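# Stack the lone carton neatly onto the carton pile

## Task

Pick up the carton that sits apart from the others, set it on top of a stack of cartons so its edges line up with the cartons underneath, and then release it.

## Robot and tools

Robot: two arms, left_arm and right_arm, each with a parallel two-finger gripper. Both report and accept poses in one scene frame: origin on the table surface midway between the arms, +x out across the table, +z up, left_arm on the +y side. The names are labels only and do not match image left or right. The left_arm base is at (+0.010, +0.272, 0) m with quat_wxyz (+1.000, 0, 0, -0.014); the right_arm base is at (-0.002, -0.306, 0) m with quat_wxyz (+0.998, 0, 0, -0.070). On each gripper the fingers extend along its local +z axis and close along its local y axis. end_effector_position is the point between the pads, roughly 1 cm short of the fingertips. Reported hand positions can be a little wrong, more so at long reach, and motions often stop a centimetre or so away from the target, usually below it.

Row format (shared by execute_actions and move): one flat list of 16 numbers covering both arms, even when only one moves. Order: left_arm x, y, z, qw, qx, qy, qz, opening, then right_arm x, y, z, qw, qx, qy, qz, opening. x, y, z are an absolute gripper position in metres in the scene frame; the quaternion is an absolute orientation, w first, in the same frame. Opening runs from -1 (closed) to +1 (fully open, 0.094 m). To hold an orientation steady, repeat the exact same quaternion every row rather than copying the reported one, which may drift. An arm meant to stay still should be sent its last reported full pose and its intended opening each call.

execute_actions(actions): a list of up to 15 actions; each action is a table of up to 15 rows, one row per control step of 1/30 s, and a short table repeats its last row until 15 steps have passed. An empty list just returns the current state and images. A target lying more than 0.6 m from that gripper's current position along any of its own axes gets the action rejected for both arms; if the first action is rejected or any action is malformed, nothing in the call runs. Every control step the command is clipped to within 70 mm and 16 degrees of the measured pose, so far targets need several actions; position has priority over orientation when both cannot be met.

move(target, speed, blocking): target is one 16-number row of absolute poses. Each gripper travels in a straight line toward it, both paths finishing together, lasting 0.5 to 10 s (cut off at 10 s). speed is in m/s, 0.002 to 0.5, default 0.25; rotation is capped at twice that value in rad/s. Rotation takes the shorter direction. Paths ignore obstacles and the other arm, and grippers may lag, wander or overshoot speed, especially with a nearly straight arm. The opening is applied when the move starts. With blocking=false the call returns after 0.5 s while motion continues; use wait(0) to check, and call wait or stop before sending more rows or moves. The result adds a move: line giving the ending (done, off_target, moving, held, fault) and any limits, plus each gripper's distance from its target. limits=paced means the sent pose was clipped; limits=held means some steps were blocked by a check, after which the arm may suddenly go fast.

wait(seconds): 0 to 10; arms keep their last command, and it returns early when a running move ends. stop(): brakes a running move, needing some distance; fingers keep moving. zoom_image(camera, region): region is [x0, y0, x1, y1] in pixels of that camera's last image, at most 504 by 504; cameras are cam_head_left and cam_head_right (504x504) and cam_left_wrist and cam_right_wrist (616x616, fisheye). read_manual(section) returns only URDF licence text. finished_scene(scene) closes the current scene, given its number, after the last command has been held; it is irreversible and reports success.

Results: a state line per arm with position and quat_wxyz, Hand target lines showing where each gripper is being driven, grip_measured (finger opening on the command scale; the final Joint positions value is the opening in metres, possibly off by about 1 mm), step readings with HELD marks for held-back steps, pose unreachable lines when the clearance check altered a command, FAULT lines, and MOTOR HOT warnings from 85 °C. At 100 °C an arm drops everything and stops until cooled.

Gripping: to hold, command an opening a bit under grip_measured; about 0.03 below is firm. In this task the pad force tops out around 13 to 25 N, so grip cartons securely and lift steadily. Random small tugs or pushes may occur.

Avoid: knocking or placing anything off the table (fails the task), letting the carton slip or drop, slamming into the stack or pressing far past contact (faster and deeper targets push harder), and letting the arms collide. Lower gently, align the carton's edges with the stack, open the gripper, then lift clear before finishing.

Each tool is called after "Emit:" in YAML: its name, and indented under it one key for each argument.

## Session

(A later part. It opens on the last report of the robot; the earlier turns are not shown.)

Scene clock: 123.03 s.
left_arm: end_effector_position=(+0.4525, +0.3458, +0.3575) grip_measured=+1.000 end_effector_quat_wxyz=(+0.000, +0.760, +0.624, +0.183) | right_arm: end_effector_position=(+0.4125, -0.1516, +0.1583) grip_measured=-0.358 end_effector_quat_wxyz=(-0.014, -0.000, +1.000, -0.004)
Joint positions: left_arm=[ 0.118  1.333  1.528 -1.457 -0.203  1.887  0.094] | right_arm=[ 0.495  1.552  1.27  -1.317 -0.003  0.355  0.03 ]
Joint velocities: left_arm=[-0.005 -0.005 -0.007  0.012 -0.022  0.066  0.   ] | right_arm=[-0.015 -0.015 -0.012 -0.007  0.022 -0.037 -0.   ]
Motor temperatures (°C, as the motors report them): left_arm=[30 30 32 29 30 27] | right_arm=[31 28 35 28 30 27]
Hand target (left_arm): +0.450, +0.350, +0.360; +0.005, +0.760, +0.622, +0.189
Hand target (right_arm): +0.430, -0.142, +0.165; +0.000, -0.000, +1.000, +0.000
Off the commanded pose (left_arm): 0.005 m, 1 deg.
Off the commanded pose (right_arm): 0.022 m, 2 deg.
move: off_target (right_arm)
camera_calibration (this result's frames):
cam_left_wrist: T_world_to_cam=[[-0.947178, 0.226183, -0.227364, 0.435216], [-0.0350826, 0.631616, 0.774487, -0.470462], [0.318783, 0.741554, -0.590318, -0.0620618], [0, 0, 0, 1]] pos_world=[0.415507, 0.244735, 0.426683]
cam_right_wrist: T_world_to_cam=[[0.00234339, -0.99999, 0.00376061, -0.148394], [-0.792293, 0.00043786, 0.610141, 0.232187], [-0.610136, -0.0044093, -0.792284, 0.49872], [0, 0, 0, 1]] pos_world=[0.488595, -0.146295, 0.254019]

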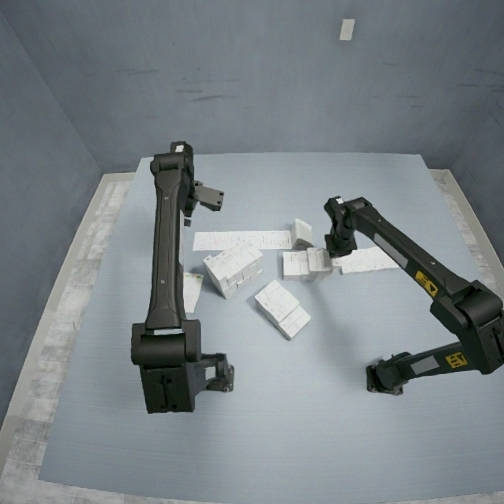

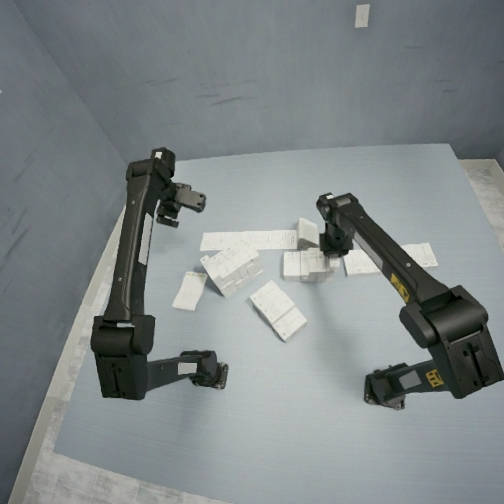

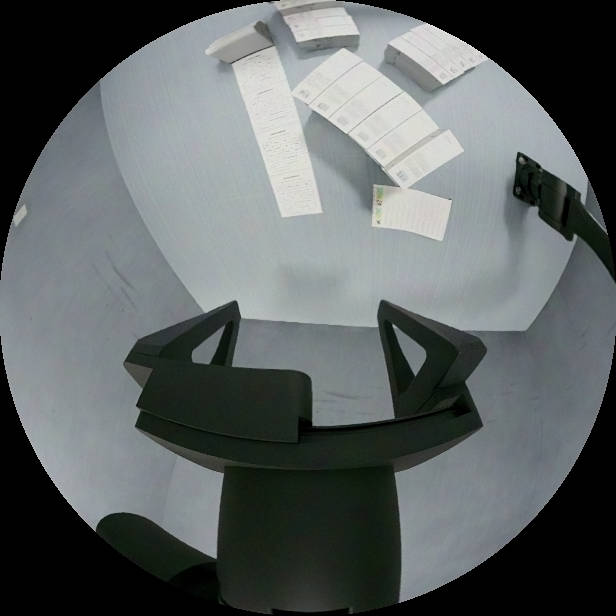

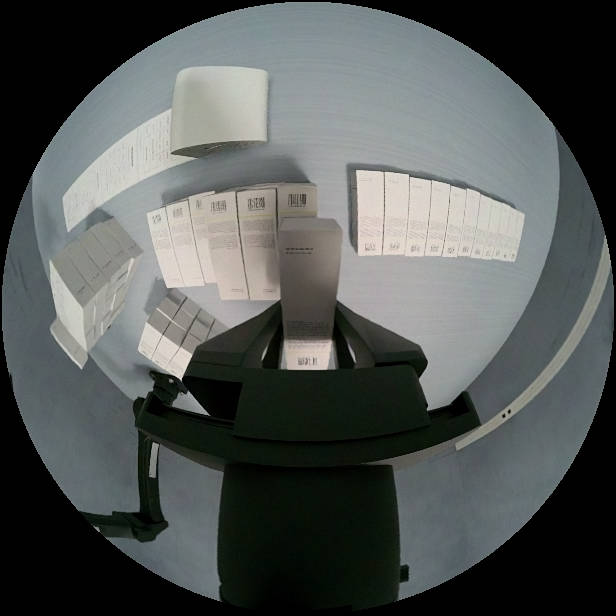

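Emit:
move:
  target: [0.45,0.35,0.36,0.005,0.76,0.622,0.189,1,0.436,-0.139,0.14,0,0,1,0,-0.6]
  speed: 0.05

Emit:
zoom_image:
  camera: "cam_right_wrist"
  region: [200, 150, 420, 370]

Emit:
zoom_image:
  camera: "cam_head_left"
  region: [260, 190, 420, 310]

Scene clock: 135.80 s.
left_arm: end_effector_position=(+0.4525, +0.3458, +0.3575) grip_measured=+1.000 end_effector_quat_wxyz=(+0.000, +0.760, +0.624, +0.183) | right_arm: end_effector_position=(+0.4258, -0.1466, +0.1428) grip_measured=-0.358 end_effector_quat_wxyz=(-0.005, -0.000, +1.000, -0.000)
Joint positions: left_arm=[ 0.118  1.333  1.528 -1.457 -0.203  1.887  0.094] | right_arm=[ 0.495  1.588  1.27  -1.262 -0.003  0.356  0.03 ]
Joint velocities: left_arm=[-0.005 -0.005 -0.012 -0.002 -0.022  0.007  0.   ] | right_arm=[ 0.005 -0.034 -0.012  0.007 -0.007 -0.007  0.001]
Motor temperatures (°C, as the motors report them): left_arm=[30 30 32 29 30 27] | right_arm=[31 29 37 28 30 27]
Hand target (left_arm): +0.450, +0.350, +0.360; +0.005, +0.760, +0.622, +0.189
Hand target (right_arm): +0.436, -0.139, +0.140; -0.000, -0.000, +1.000, +0.000
Off the commanded pose (left_arm): 0.005 m, 1 deg.
Off the commanded pose (right_arm): 0.013 m, 1 deg.
move: off_target (right_arm)
camera_calibration (this result's frames):
cam_left_wrist: T_world_to_cam=[[-0.947178, 0.226183, -0.227364, 0.435216], [-0.0350826, 0.631616, 0.774487, -0.470462], [0.318783, 0.741554, -0.590318, -0.0620618], [0, 0, 0, 1]] pos_world=[0.415507, 0.244735, 0.426683]
cam_right_wrist: T_world_to_cam=[[0.00157329, -0.999994, -0.00296515, -0.142129], [-0.803291, -0.00302981, 0.595579, 0.258416], [-0.595585, 0.00144486, -0.803291, 0.490873], [0, 0, 0, 1]] pos_world=[0.500164, -0.142055, 0.239985]

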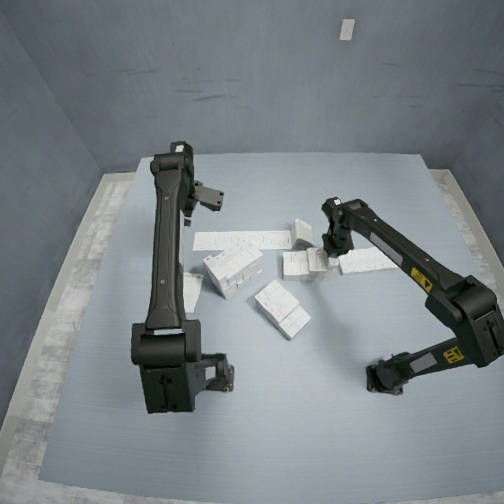

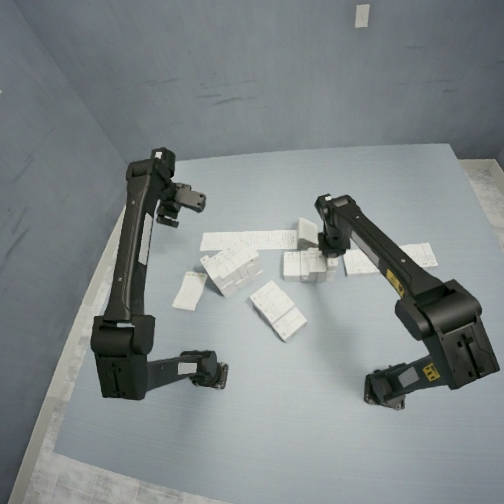

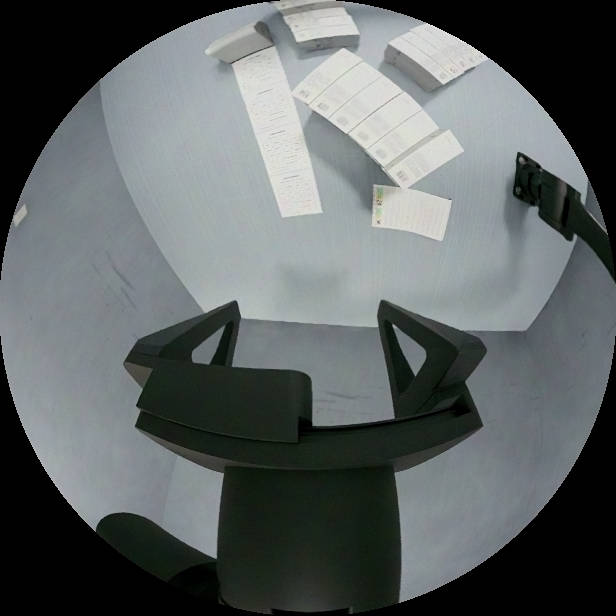

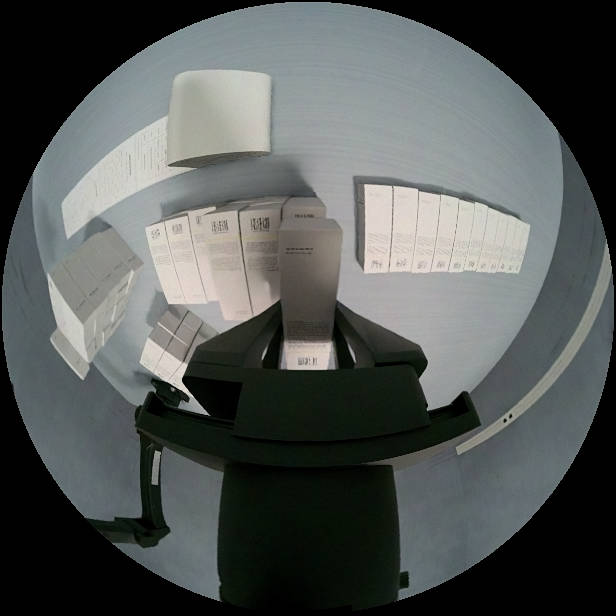

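Region (200, 150, 420, 370) of cam_right_wrist's 616x616 image, scaled by 2.291, with more detail than that image has.

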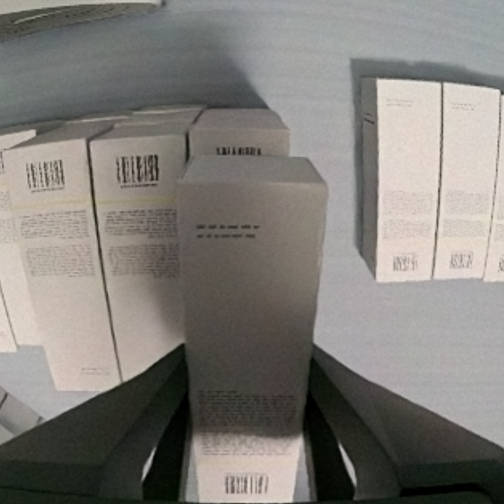

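Region (260, 190, 420, 310) of cam_head_left's 504x504 image, scaled by 3.150, with more detail than that image has; it fills the top 378 rows of this view, and the rest is white.

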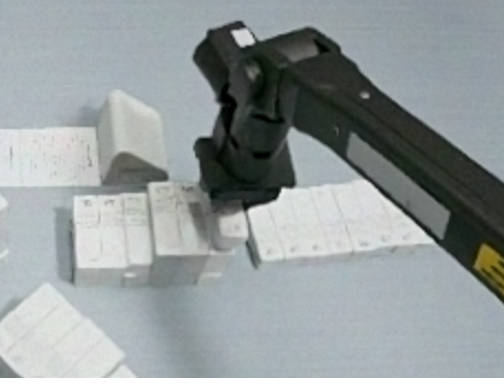

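Emit:
move:
  target: [0.45,0.35,0.36,0.005,0.76,0.622,0.189,1,0.443,-0.134,0.13,0,0,1,0,-0.6]
  speed: 0.03

Emit:
zoom_image:
  camera: "cam_right_wrist"
  region: [200, 150, 420, 370]

Scene clock: 146.83 s.
left_arm: end_effector_position=(+0.4525, +0.3458, +0.3575) grip_measured=+1.000 end_effector_quat_wxyz=(+0.000, +0.760, +0.624, +0.183) | right_arm: end_effector_position=(+0.4298, -0.1425, +0.1316) grip_measured=-0.358 end_effector_quat_wxyz=(-0.007, -0.000, +1.000, -0.001)
Joint positions: left_arm=[ 0.118  1.333  1.528 -1.457 -0.203  1.887  0.094] | right_arm=[ 0.5    1.613  1.27  -1.242 -0.003  0.36   0.03 ]
Joint velocities: left_arm=[-0.015 -0.005 -0.012  0.002 -0.022  0.007  0.   ] | right_arm=[-0.005 -0.005  0.007  0.002  0.022 -0.007 -0.001]
Motor temperatures (°C, as the motors report them): left_arm=[30 30 32 29 30 27] | right_arm=[31 29 36 28 30 27]
Hand target (left_arm): +0.450, +0.350, +0.360; +0.005, +0.760, +0.622, +0.189
Hand target (right_arm): +0.443, -0.134, +0.130; -0.000, -0.000, +1.000, +0.000
Off the commanded pose (left_arm): 0.005 m, 1 deg.
Off the commanded pose (right_arm): 0.016 m, 1 deg.
move: off_target (right_arm)
camera_calibration (this result's frames):
cam_left_wrist: T_world_to_cam=[[-0.947178, 0.226183, -0.227364, 0.435216], [-0.0350826, 0.631616, 0.774487, -0.470462], [0.318783, 0.741554, -0.590318, -0.0620618], [0, 0, 0, 1]] pos_world=[0.415507, 0.244735, 0.426683]
cam_right_wrist: T_world_to_cam=[[0.00232654, -0.999997, -0.00104677, -0.138645], [-0.800304, -0.00248958, 0.599589, 0.266566], [-0.59959, -0.000557229, -0.800308, 0.485236], [0, 0, 0, 1]] pos_world=[0.504599, -0.13771, 0.228362]

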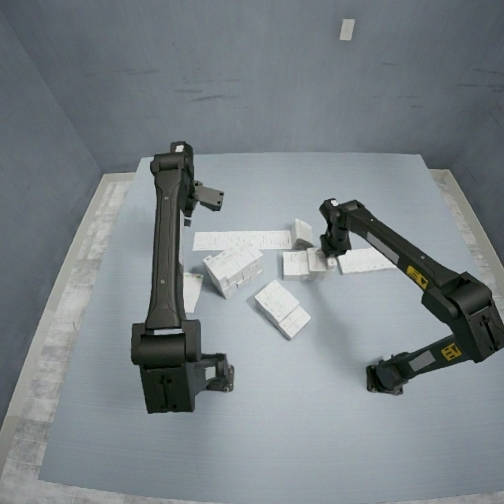

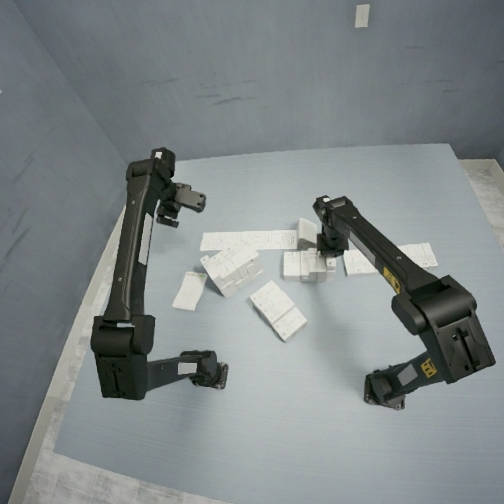

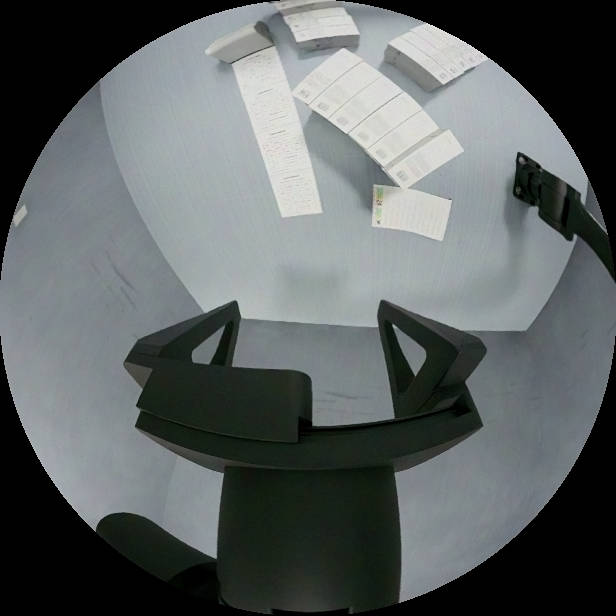

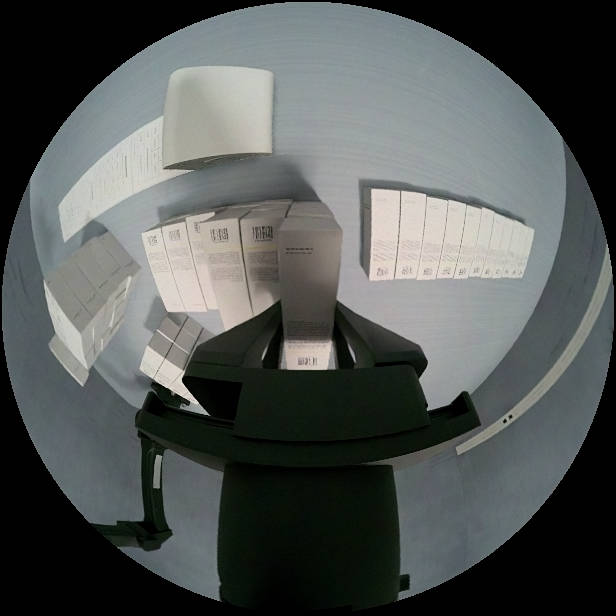

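Region (200, 150, 420, 370) of cam_right_wrist's 616x616 image, scaled by 2.291, with more detail than that image has.

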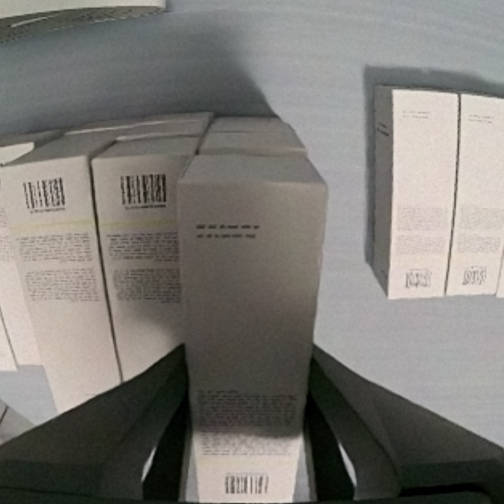

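Emit:
move:
  target: [0.45,0.35,0.36,0.005,0.76,0.622,0.189,1,0.443,-0.134,0.117,0,0,1,0,-0.6]
  speed: 0.02

Emit:
zoom_image:
  camera: "cam_right_wrist"
  region: [200, 150, 420, 370]

Emit:
zoom_image:
  camera: "cam_head_left"
  region: [270, 210, 390, 300]

Scene clock: 154.00 s.
left_arm: end_effector_position=(+0.4525, +0.3458, +0.3575) grip_measured=+1.000 end_effector_quat_wxyz=(+0.000, +0.760, +0.624, +0.183) | right_arm: end_effector_position=(+0.4374, -0.1397, +0.1273) grip_measured=-0.358 end_effector_quat_wxyz=(+0.004, -0.000, +1.000, +0.003)
Joint positions: left_arm=[ 0.118  1.333  1.528 -1.457 -0.203  1.887  0.094] | right_arm=[ 0.5    1.623  1.27  -1.209 -0.002  0.36   0.03 ]
Joint velocities: left_arm=[-0.005 -0.005  0.002 -0.012 -0.007 -0.051  0.   ] | right_arm=[ 0.005  0.015  0.002 -0.002  0.037 -0.007 -0.001]
Motor temperatures (°C, as the motors report them): left_arm=[30 30 32 29 30 27] | right_arm=[31 29 36 28 30 27]
Hand target (left_arm): +0.450, +0.350, +0.360; +0.005, +0.760, +0.622, +0.189
Hand target (right_arm): +0.443, -0.134, +0.117; +0.000, -0.000, +1.000, -0.000
Off the commanded pose (left_arm): 0.005 m, 1 deg.
Off the commanded pose (right_arm): 0.013 m, 1 deg.
move: off_target (right_arm)
camera_calibration (this result's frames):
cam_left_wrist: T_world_to_cam=[[-0.947178, 0.226183, -0.227364, 0.435216], [-0.0350826, 0.631616, 0.774487, -0.470462], [0.318783, 0.741554, -0.590318, -0.0620618], [0, 0, 0, 1]] pos_world=[0.415507, 0.244735, 0.426683]
cam_right_wrist: T_world_to_cam=[[0.00243929, -0.999957, -0.00899221, -0.134882], [-0.813452, -0.00721431, 0.581587, 0.282632], [-0.581627, 0.00589608, -0.813434, 0.481127], [0, 0, 0, 1]] pos_world=[0.510073, -0.135674, 0.225777]

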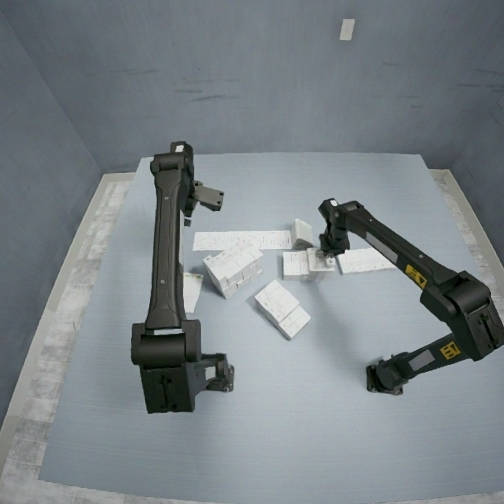

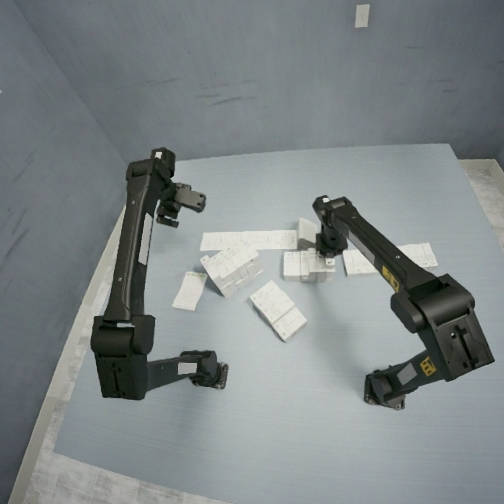

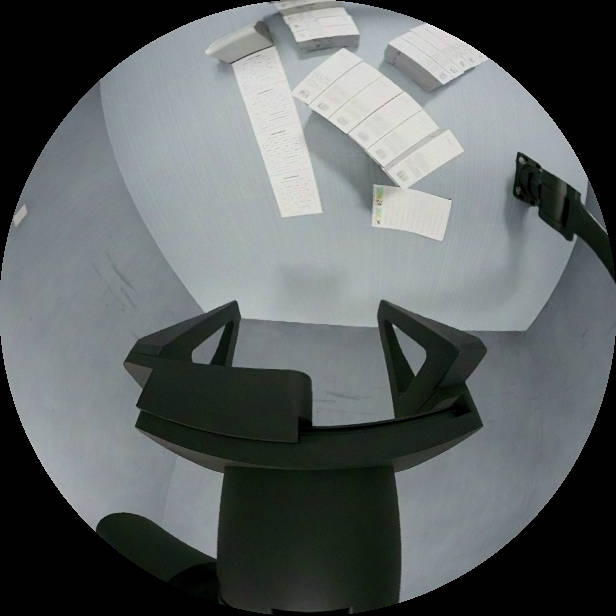

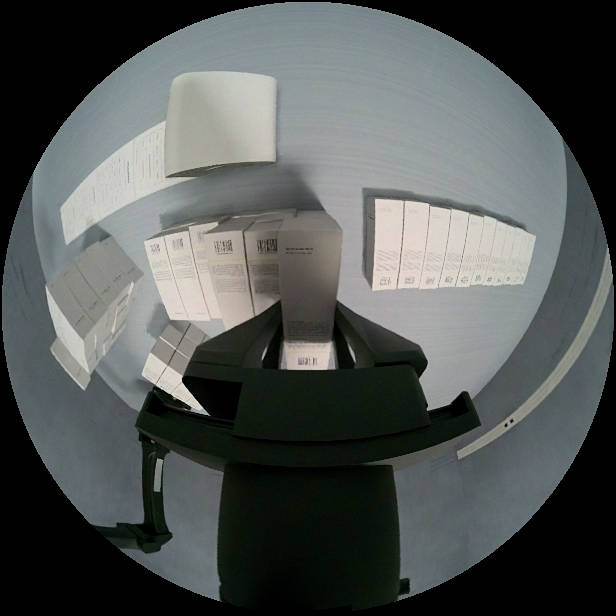

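Region (200, 150, 420, 370) of cam_right_wrist's 616x616 image, scaled by 2.291, with more detail than that image has.

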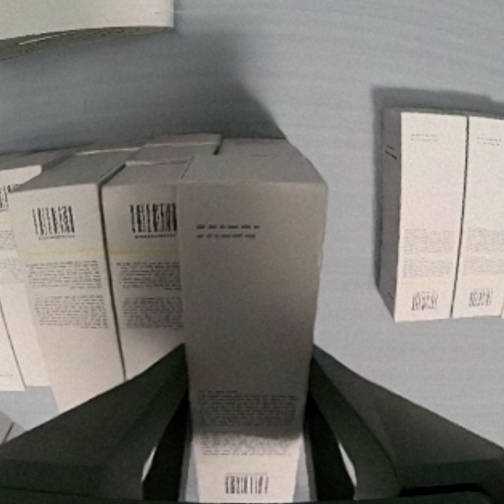

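Region (270, 210, 390, 300) of cam_head_left's 504x504 image, scaled by 4.200, with more detail than that image has; it fills the top 378 rows of this view, and the rest is white.

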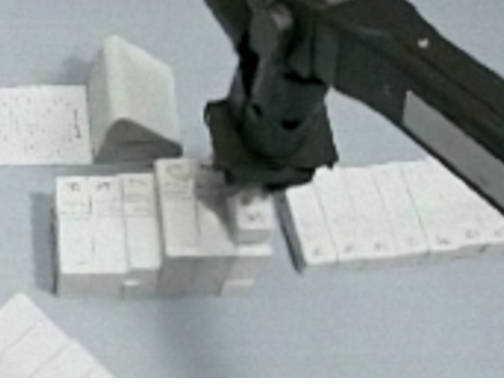

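Emit:
move:
  target: [0.45,0.35,0.36,0.005,0.76,0.622,0.189,1,0.433,-0.137,0.114,0,0,1,0,-0.6]
  speed: 0.02

Emit:
zoom_image:
  camera: "cam_right_wrist"
  region: [200, 150, 420, 370]

Emit:
zoom_image:
  camera: "cam_head_left"
  region: [270, 210, 390, 300]

Scene clock: 165.00 s.
left_arm: end_effector_position=(+0.4525, +0.3458, +0.3575) grip_measured=+1.000 end_effector_quat_wxyz=(+0.000, +0.760, +0.624, +0.183) | right_arm: end_effector_position=(+0.4355, -0.1401, +0.1224) grip_measured=-0.358 end_effector_quat_wxyz=(+0.004, +0.000, +1.000, +0.003)
Joint positions: left_arm=[ 0.118  1.333  1.528 -1.457 -0.203  1.887  0.094] | right_arm=[ 0.501  1.623  1.256 -1.195 -0.002  0.362  0.03 ]
Joint velocities: left_arm=[-0.005 -0.015 -0.012  0.017 -0.051  0.066  0.   ] | right_arm=[ 0.005 -0.005 -0.007 -0.017  0.081 -0.007 -0.   ]
Motor temperatures (°C, as the motors report them): left_arm=[30 30 33 29 30 27] | right_arm=[31 29 36 28 30 27]
Hand target (left_arm): +0.450, +0.350, +0.360; +0.005, +0.760, +0.622, +0.189
Hand target (right_arm): +0.433, -0.137, +0.114; -0.000, +0.000, +1.000, -0.000
Off the commanded pose (left_arm): 0.005 m, 1 deg.
Off the commanded pose (right_arm): 0.009 m, 1 deg.
move: done
camera_calibration (this result's frames):
cam_left_wrist: T_world_to_cam=[[-0.947178, 0.226183, -0.227364, 0.435216], [-0.0350826, 0.631616, 0.774487, -0.470462], [0.318783, 0.741554, -0.590318, -0.0620618], [0, 0, 0, 1]] pos_world=[0.415507, 0.244735, 0.426683]
cam_right_wrist: T_world_to_cam=[[0.000910248, -0.99996, -0.00887536, -0.134621], [-0.813248, -0.00590495, 0.581888, 0.283964], [-0.581917, 0.0066882, -0.813221, 0.476217], [0, 0, 0, 1]] pos_world=[0.508174, -0.136124, 0.220839]

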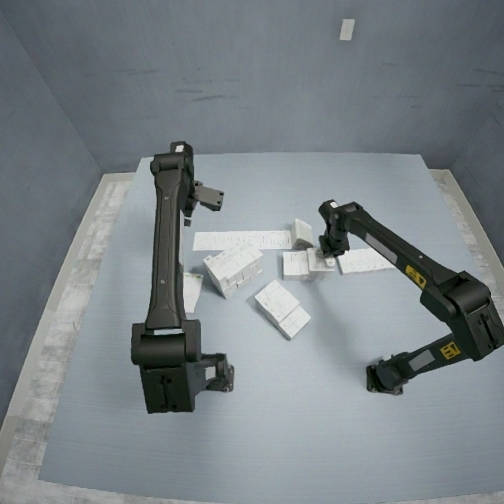

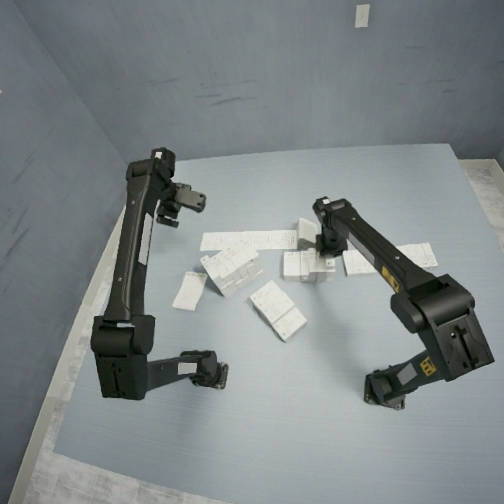

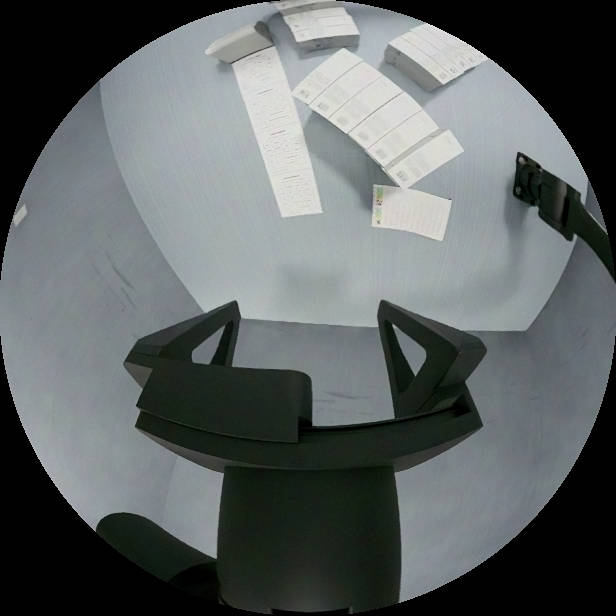

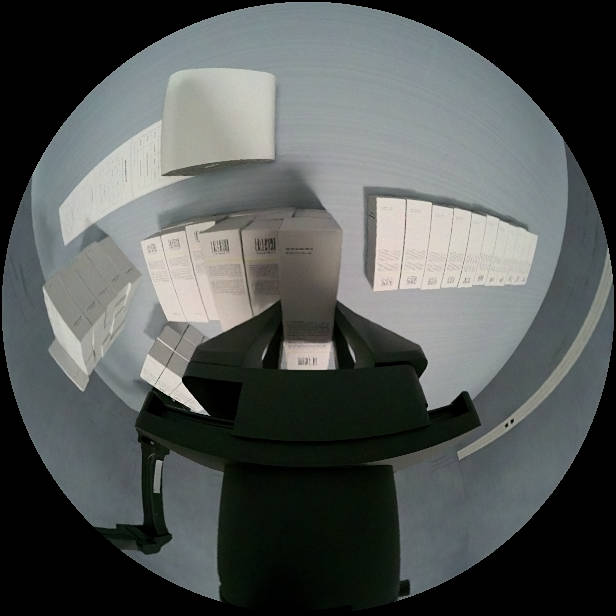

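Region (200, 150, 420, 370) of cam_right_wrist's 616x616 image, scaled by 2.291, with more detail than that image has.

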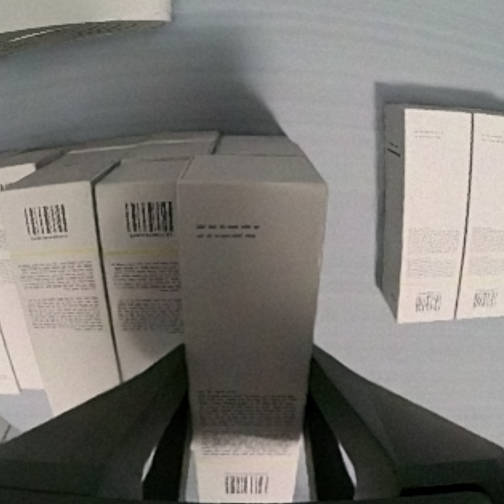

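Region (270, 210, 390, 300) of cam_head_left's 504x504 image, scaled by 4.200, with more detail than that image has; it fills the top 378 rows of this view, and the rest is white.

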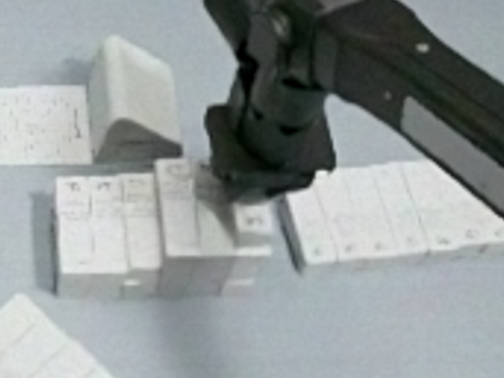

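Emit:
move:
  target: [0.45,0.35,0.36,0.005,0.76,0.622,0.189,1,0.431,-0.138,0.108,0,0,1,0,-0.6]
  speed: 0.01

Scene clock: 172.87 s.
left_arm: end_effector_position=(+0.4525, +0.3458, +0.3575) grip_measured=+1.000 end_effector_quat_wxyz=(+0.000, +0.760, +0.624, +0.183) | right_arm: end_effector_position=(+0.4360, -0.1398, +0.1211) grip_measured=-0.358 end_effector_quat_wxyz=(+0.006, +0.000, +1.000, +0.003)
Joint positions: left_arm=[ 0.118  1.333  1.528 -1.457 -0.203  1.887  0.094] | right_arm=[ 0.501  1.623  1.252 -1.187 -0.002  0.363  0.03 ]
Joint velocities: left_arm=[-0.005 -0.005  0.007 -0.012 -0.022 -0.081  0.   ] | right_arm=[ 0.005 -0.005 -0.012  0.017 -0.037  0.007  0.001]
Motor temperatures (°C, as the motors report them): left_arm=[30 30 33 29 30 27] | right_arm=[31 29 35 28 30 27]
Hand target (left_arm): +0.450, +0.350, +0.360; +0.005, +0.760, +0.622, +0.189
Hand target (right_arm): +0.431, -0.138, +0.108; -0.000, -0.000, +1.000, -0.000
Off the commanded pose (left_arm): 0.005 m, 1 deg.
Off the commanded pose (right_arm): 0.014 m, 1 deg.
move: off_target (right_arm)
camera_calibration (this result's frames):
cam_left_wrist: T_world_to_cam=[[-0.947178, 0.226183, -0.227364, 0.435216], [-0.0350826, 0.631616, 0.774487, -0.470462], [0.318783, 0.741554, -0.590318, -0.0620618], [0, 0, 0, 1]] pos_world=[0.415507, 0.244735, 0.426683]
cam_right_wrist: T_world_to_cam=[[0.000948001, -0.999948, -0.0101394, -0.134177], [-0.815808, -0.00663717, 0.578285, 0.286625], [-0.578322, 0.00772356, -0.815772, 0.474308], [0, 0, 0, 1]] pos_world=[0.508261, -0.135931, 0.219816]

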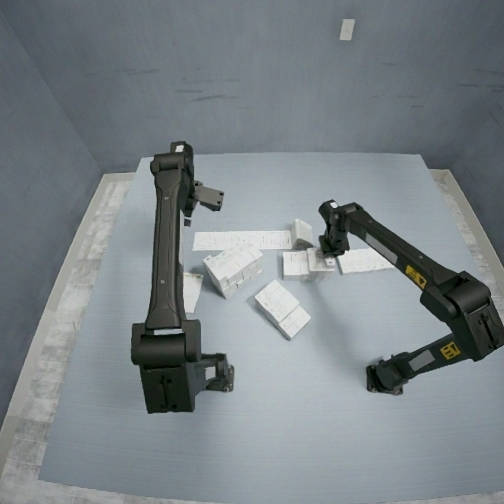

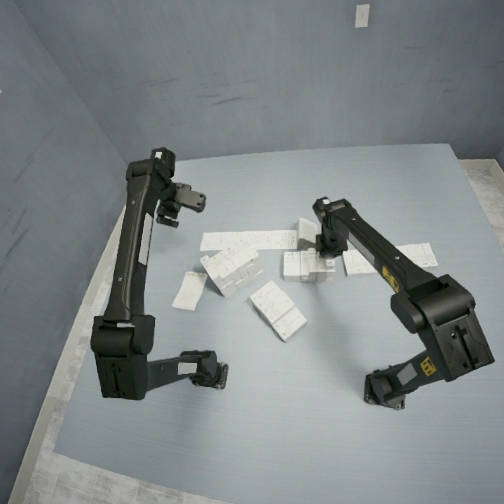

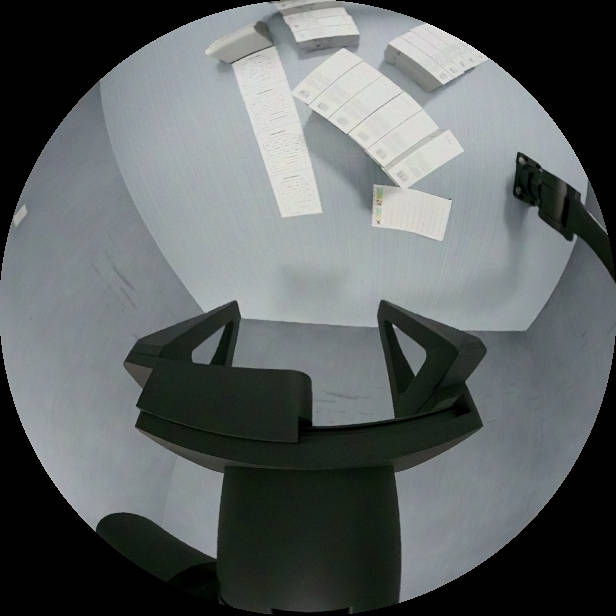

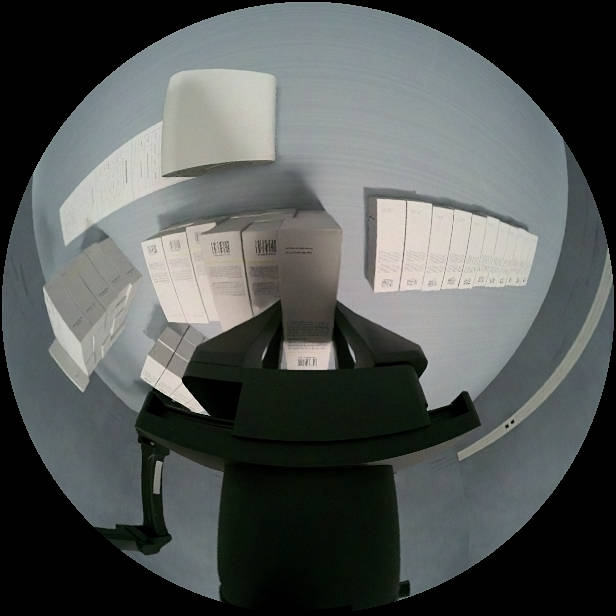

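In contact. Release, easing the pressure.

Emit:
move:
  target: [0.45,0.35,0.36,0.005,0.76,0.622,0.189,1,0.434,-0.139,0.116,0,0,1,0,0.1]
  speed: 0.02

Emit:
move:
  target: [0.45,0.35,0.36,0.005,0.76,0.622,0.189,1,0.40,-0.19,0.23,0,0,1,0,0.1]
  speed: 0.15

Emit:
zoom_image:
  camera: "cam_right_wrist"
  region: [130, 100, 400, 370]

Emit:
zoom_image:
  camera: "cam_head_left"
  region: [270, 210, 390, 300]

Scene clock: 179.83 s.
left_arm: end_effector_position=(+0.4525, +0.3458, +0.3575) grip_measured=+1.000 end_effector_quat_wxyz=(+0.000, +0.760, +0.624, +0.183) | right_arm: end_effector_position=(+0.4360, -0.1398, +0.1212) grip_measured=+0.098 end_effector_quat_wxyz=(+0.006, +0.000, +1.000, +0.003)
Joint positions: left_arm=[ 0.118  1.333  1.528 -1.457 -0.203  1.887  0.094] | right_arm=[ 0.501  1.622  1.252 -1.187 -0.002  0.363  0.052]
Joint velocities: left_arm=[-0.005 -0.024  0.017 -0.017  0.037  0.007  0.   ] | right_arm=[-0.015 -0.024  0.032  0.007  0.007  0.007  0.   ]
Motor temperatures (°C, as the motors report them): left_arm=[30 30 33 29 30 27] | right_arm=[31 29 35 28 30 27]
Hand target (left_arm): +0.450, +0.350, +0.360; +0.005, +0.760, +0.622, +0.189
Hand target (right_arm): +0.434, -0.139, +0.116; +0.000, +0.000, +1.000, -0.000
Off the commanded pose (left_arm): 0.005 m, 1 deg.
Off the commanded pose (right_arm): 0.006 m, 1 deg.
move: done
camera_calibration (this result's frames):
cam_left_wrist: T_world_to_cam=[[-0.947178, 0.226183, -0.227364, 0.435216], [-0.0350826, 0.631616, 0.774487, -0.470462], [0.318783, 0.741554, -0.590318, -0.0620618], [0, 0, 0, 1]] pos_world=[0.415507, 0.244735, 0.426683]
cam_right_wrist: T_world_to_cam=[[0.000951642, -0.999947, -0.0102742, -0.134159], [-0.816014, -0.00671532, 0.577993, 0.286643], [-0.578031, 0.00783384, -0.815977, 0.474362], [0, 0, 0, 1]] pos_world=[0.508229, -0.135943, 0.220013]

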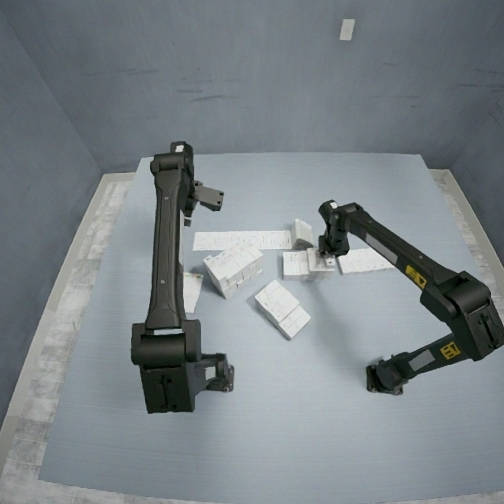

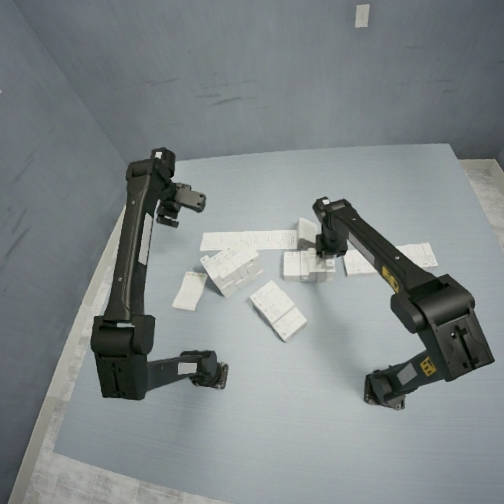

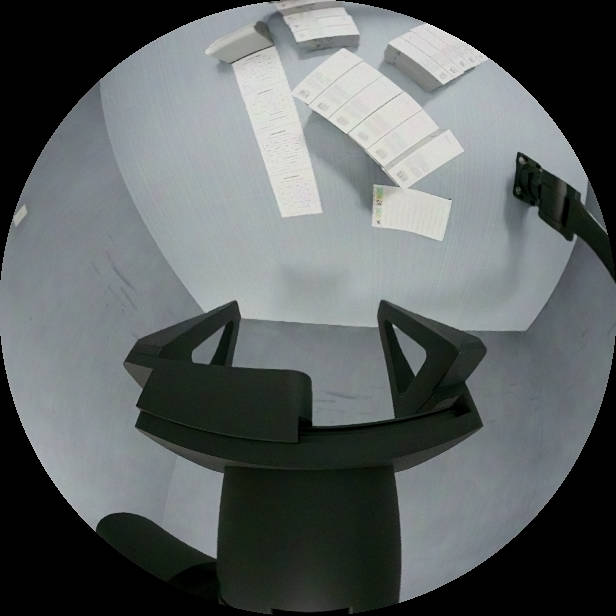

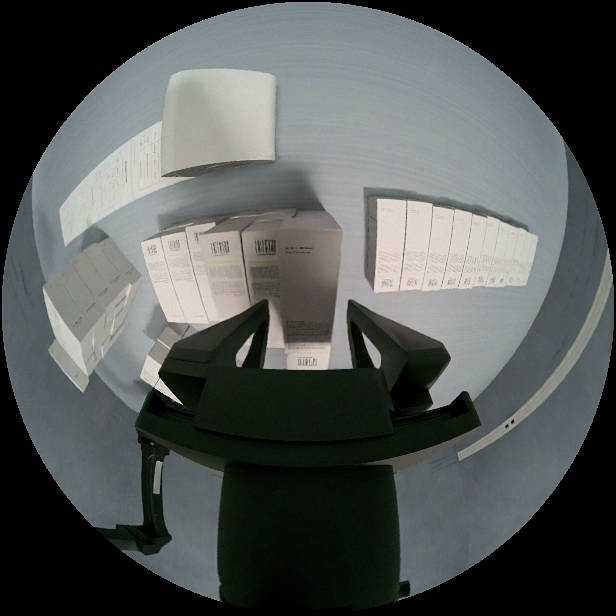

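Scene clock: 181.10 s.
left_arm: end_effector_position=(+0.4525, +0.3458, +0.3575) grip_measured=+1.000 end_effector_quat_wxyz=(+0.000, +0.760, +0.624, +0.183) | right_arm: end_effector_position=(+0.3881, -0.1905, +0.2107) grip_measured=+0.098 end_effector_quat_wxyz=(-0.019, +0.002, +1.000, -0.005)
Joint positions: left_arm=[ 0.118  1.333  1.528 -1.457 -0.203  1.887  0.094] | right_arm=[ 0.427  1.439  1.285 -1.457 -0.001  0.291  0.052]
Joint velocities: left_arm=[ 0.015  0.005 -0.002 -0.007 -0.051 -0.051  0.   ] | right_arm=[-0.005 -0.005  0.007  0.002  0.007 -0.022 -0.   ]
Motor temperatures (°C, as the motors report them): left_arm=[30 30 33 29 30 27] | right_arm=[31 29 35 28 30 27]
Hand target (left_arm): +0.450, +0.350, +0.360; +0.005, +0.760, +0.622, +0.189
Hand target (right_arm): +0.398, -0.190, +0.230; +0.001, +0.000, +1.000, +0.000
Off the commanded pose (left_arm): 0.005 m, 1 deg.
Off the commanded pose (right_arm): 0.023 m, 2 deg.
move: off_target (right_arm)
camera_calibration (this result's frames):
cam_left_wrist: T_world_to_cam=[[-0.947178, 0.226183, -0.227364, 0.435216], [-0.0350826, 0.631616, 0.774487, -0.470462], [0.318783, 0.741554, -0.590318, -0.0620618], [0, 0, 0, 1]] pos_world=[0.415507, 0.244735, 0.426683]
cam_right_wrist: T_world_to_cam=[[-0.00216362, -0.999976, 0.00660154, -0.18634], [-0.785779, 0.00578319, 0.61848, 0.177623], [-0.618503, -0.0038492, -0.785773, 0.527222], [0, 0, 0, 1]] pos_world=[0.465258, -0.185333, 0.305651]

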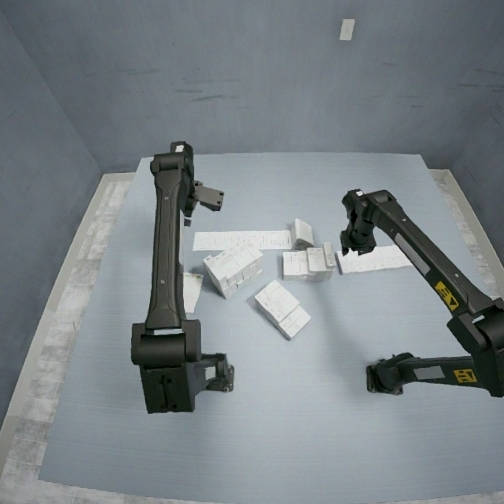

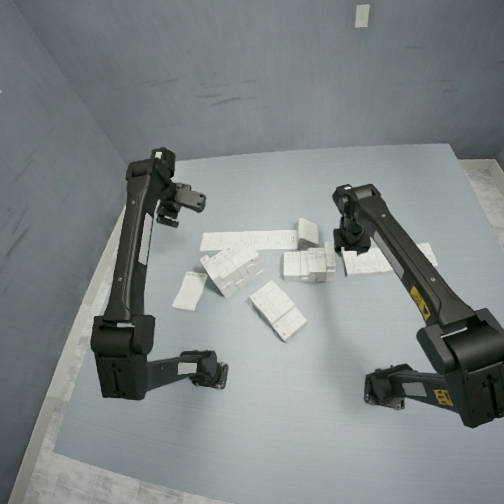

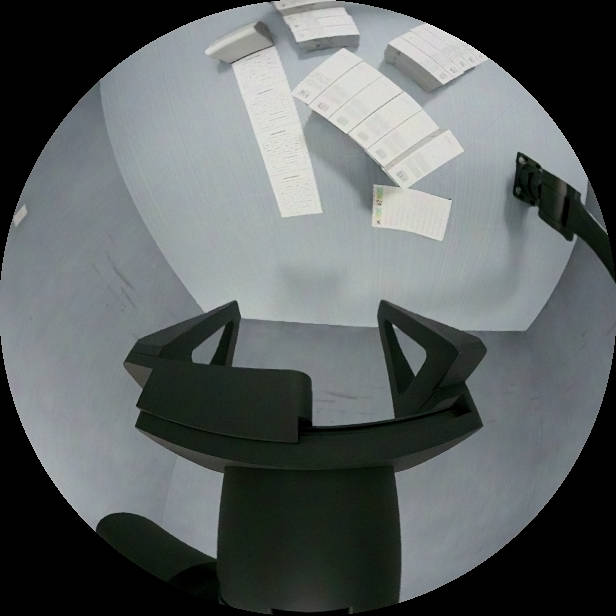

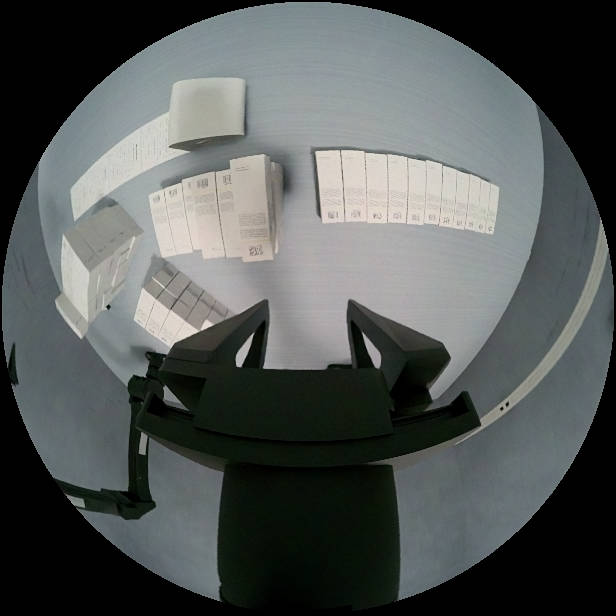

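Region (130, 100, 400, 370) of cam_right_wrist's 616x616 image, scaled by 1.867, with more detail than that image has.

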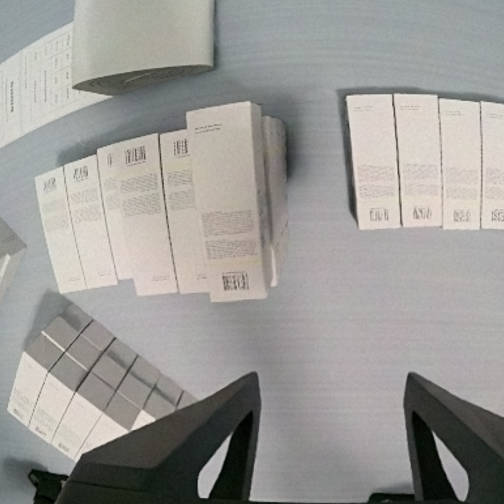

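Region (270, 210, 390, 300) of cam_head_left's 504x504 image, scaled by 4.200, with more detail than that image has; it fills the top 378 rows of this view, and the rest is white.

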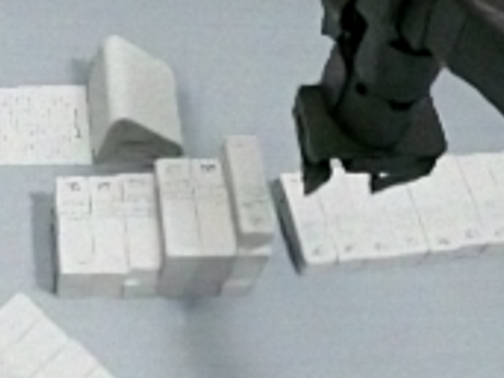

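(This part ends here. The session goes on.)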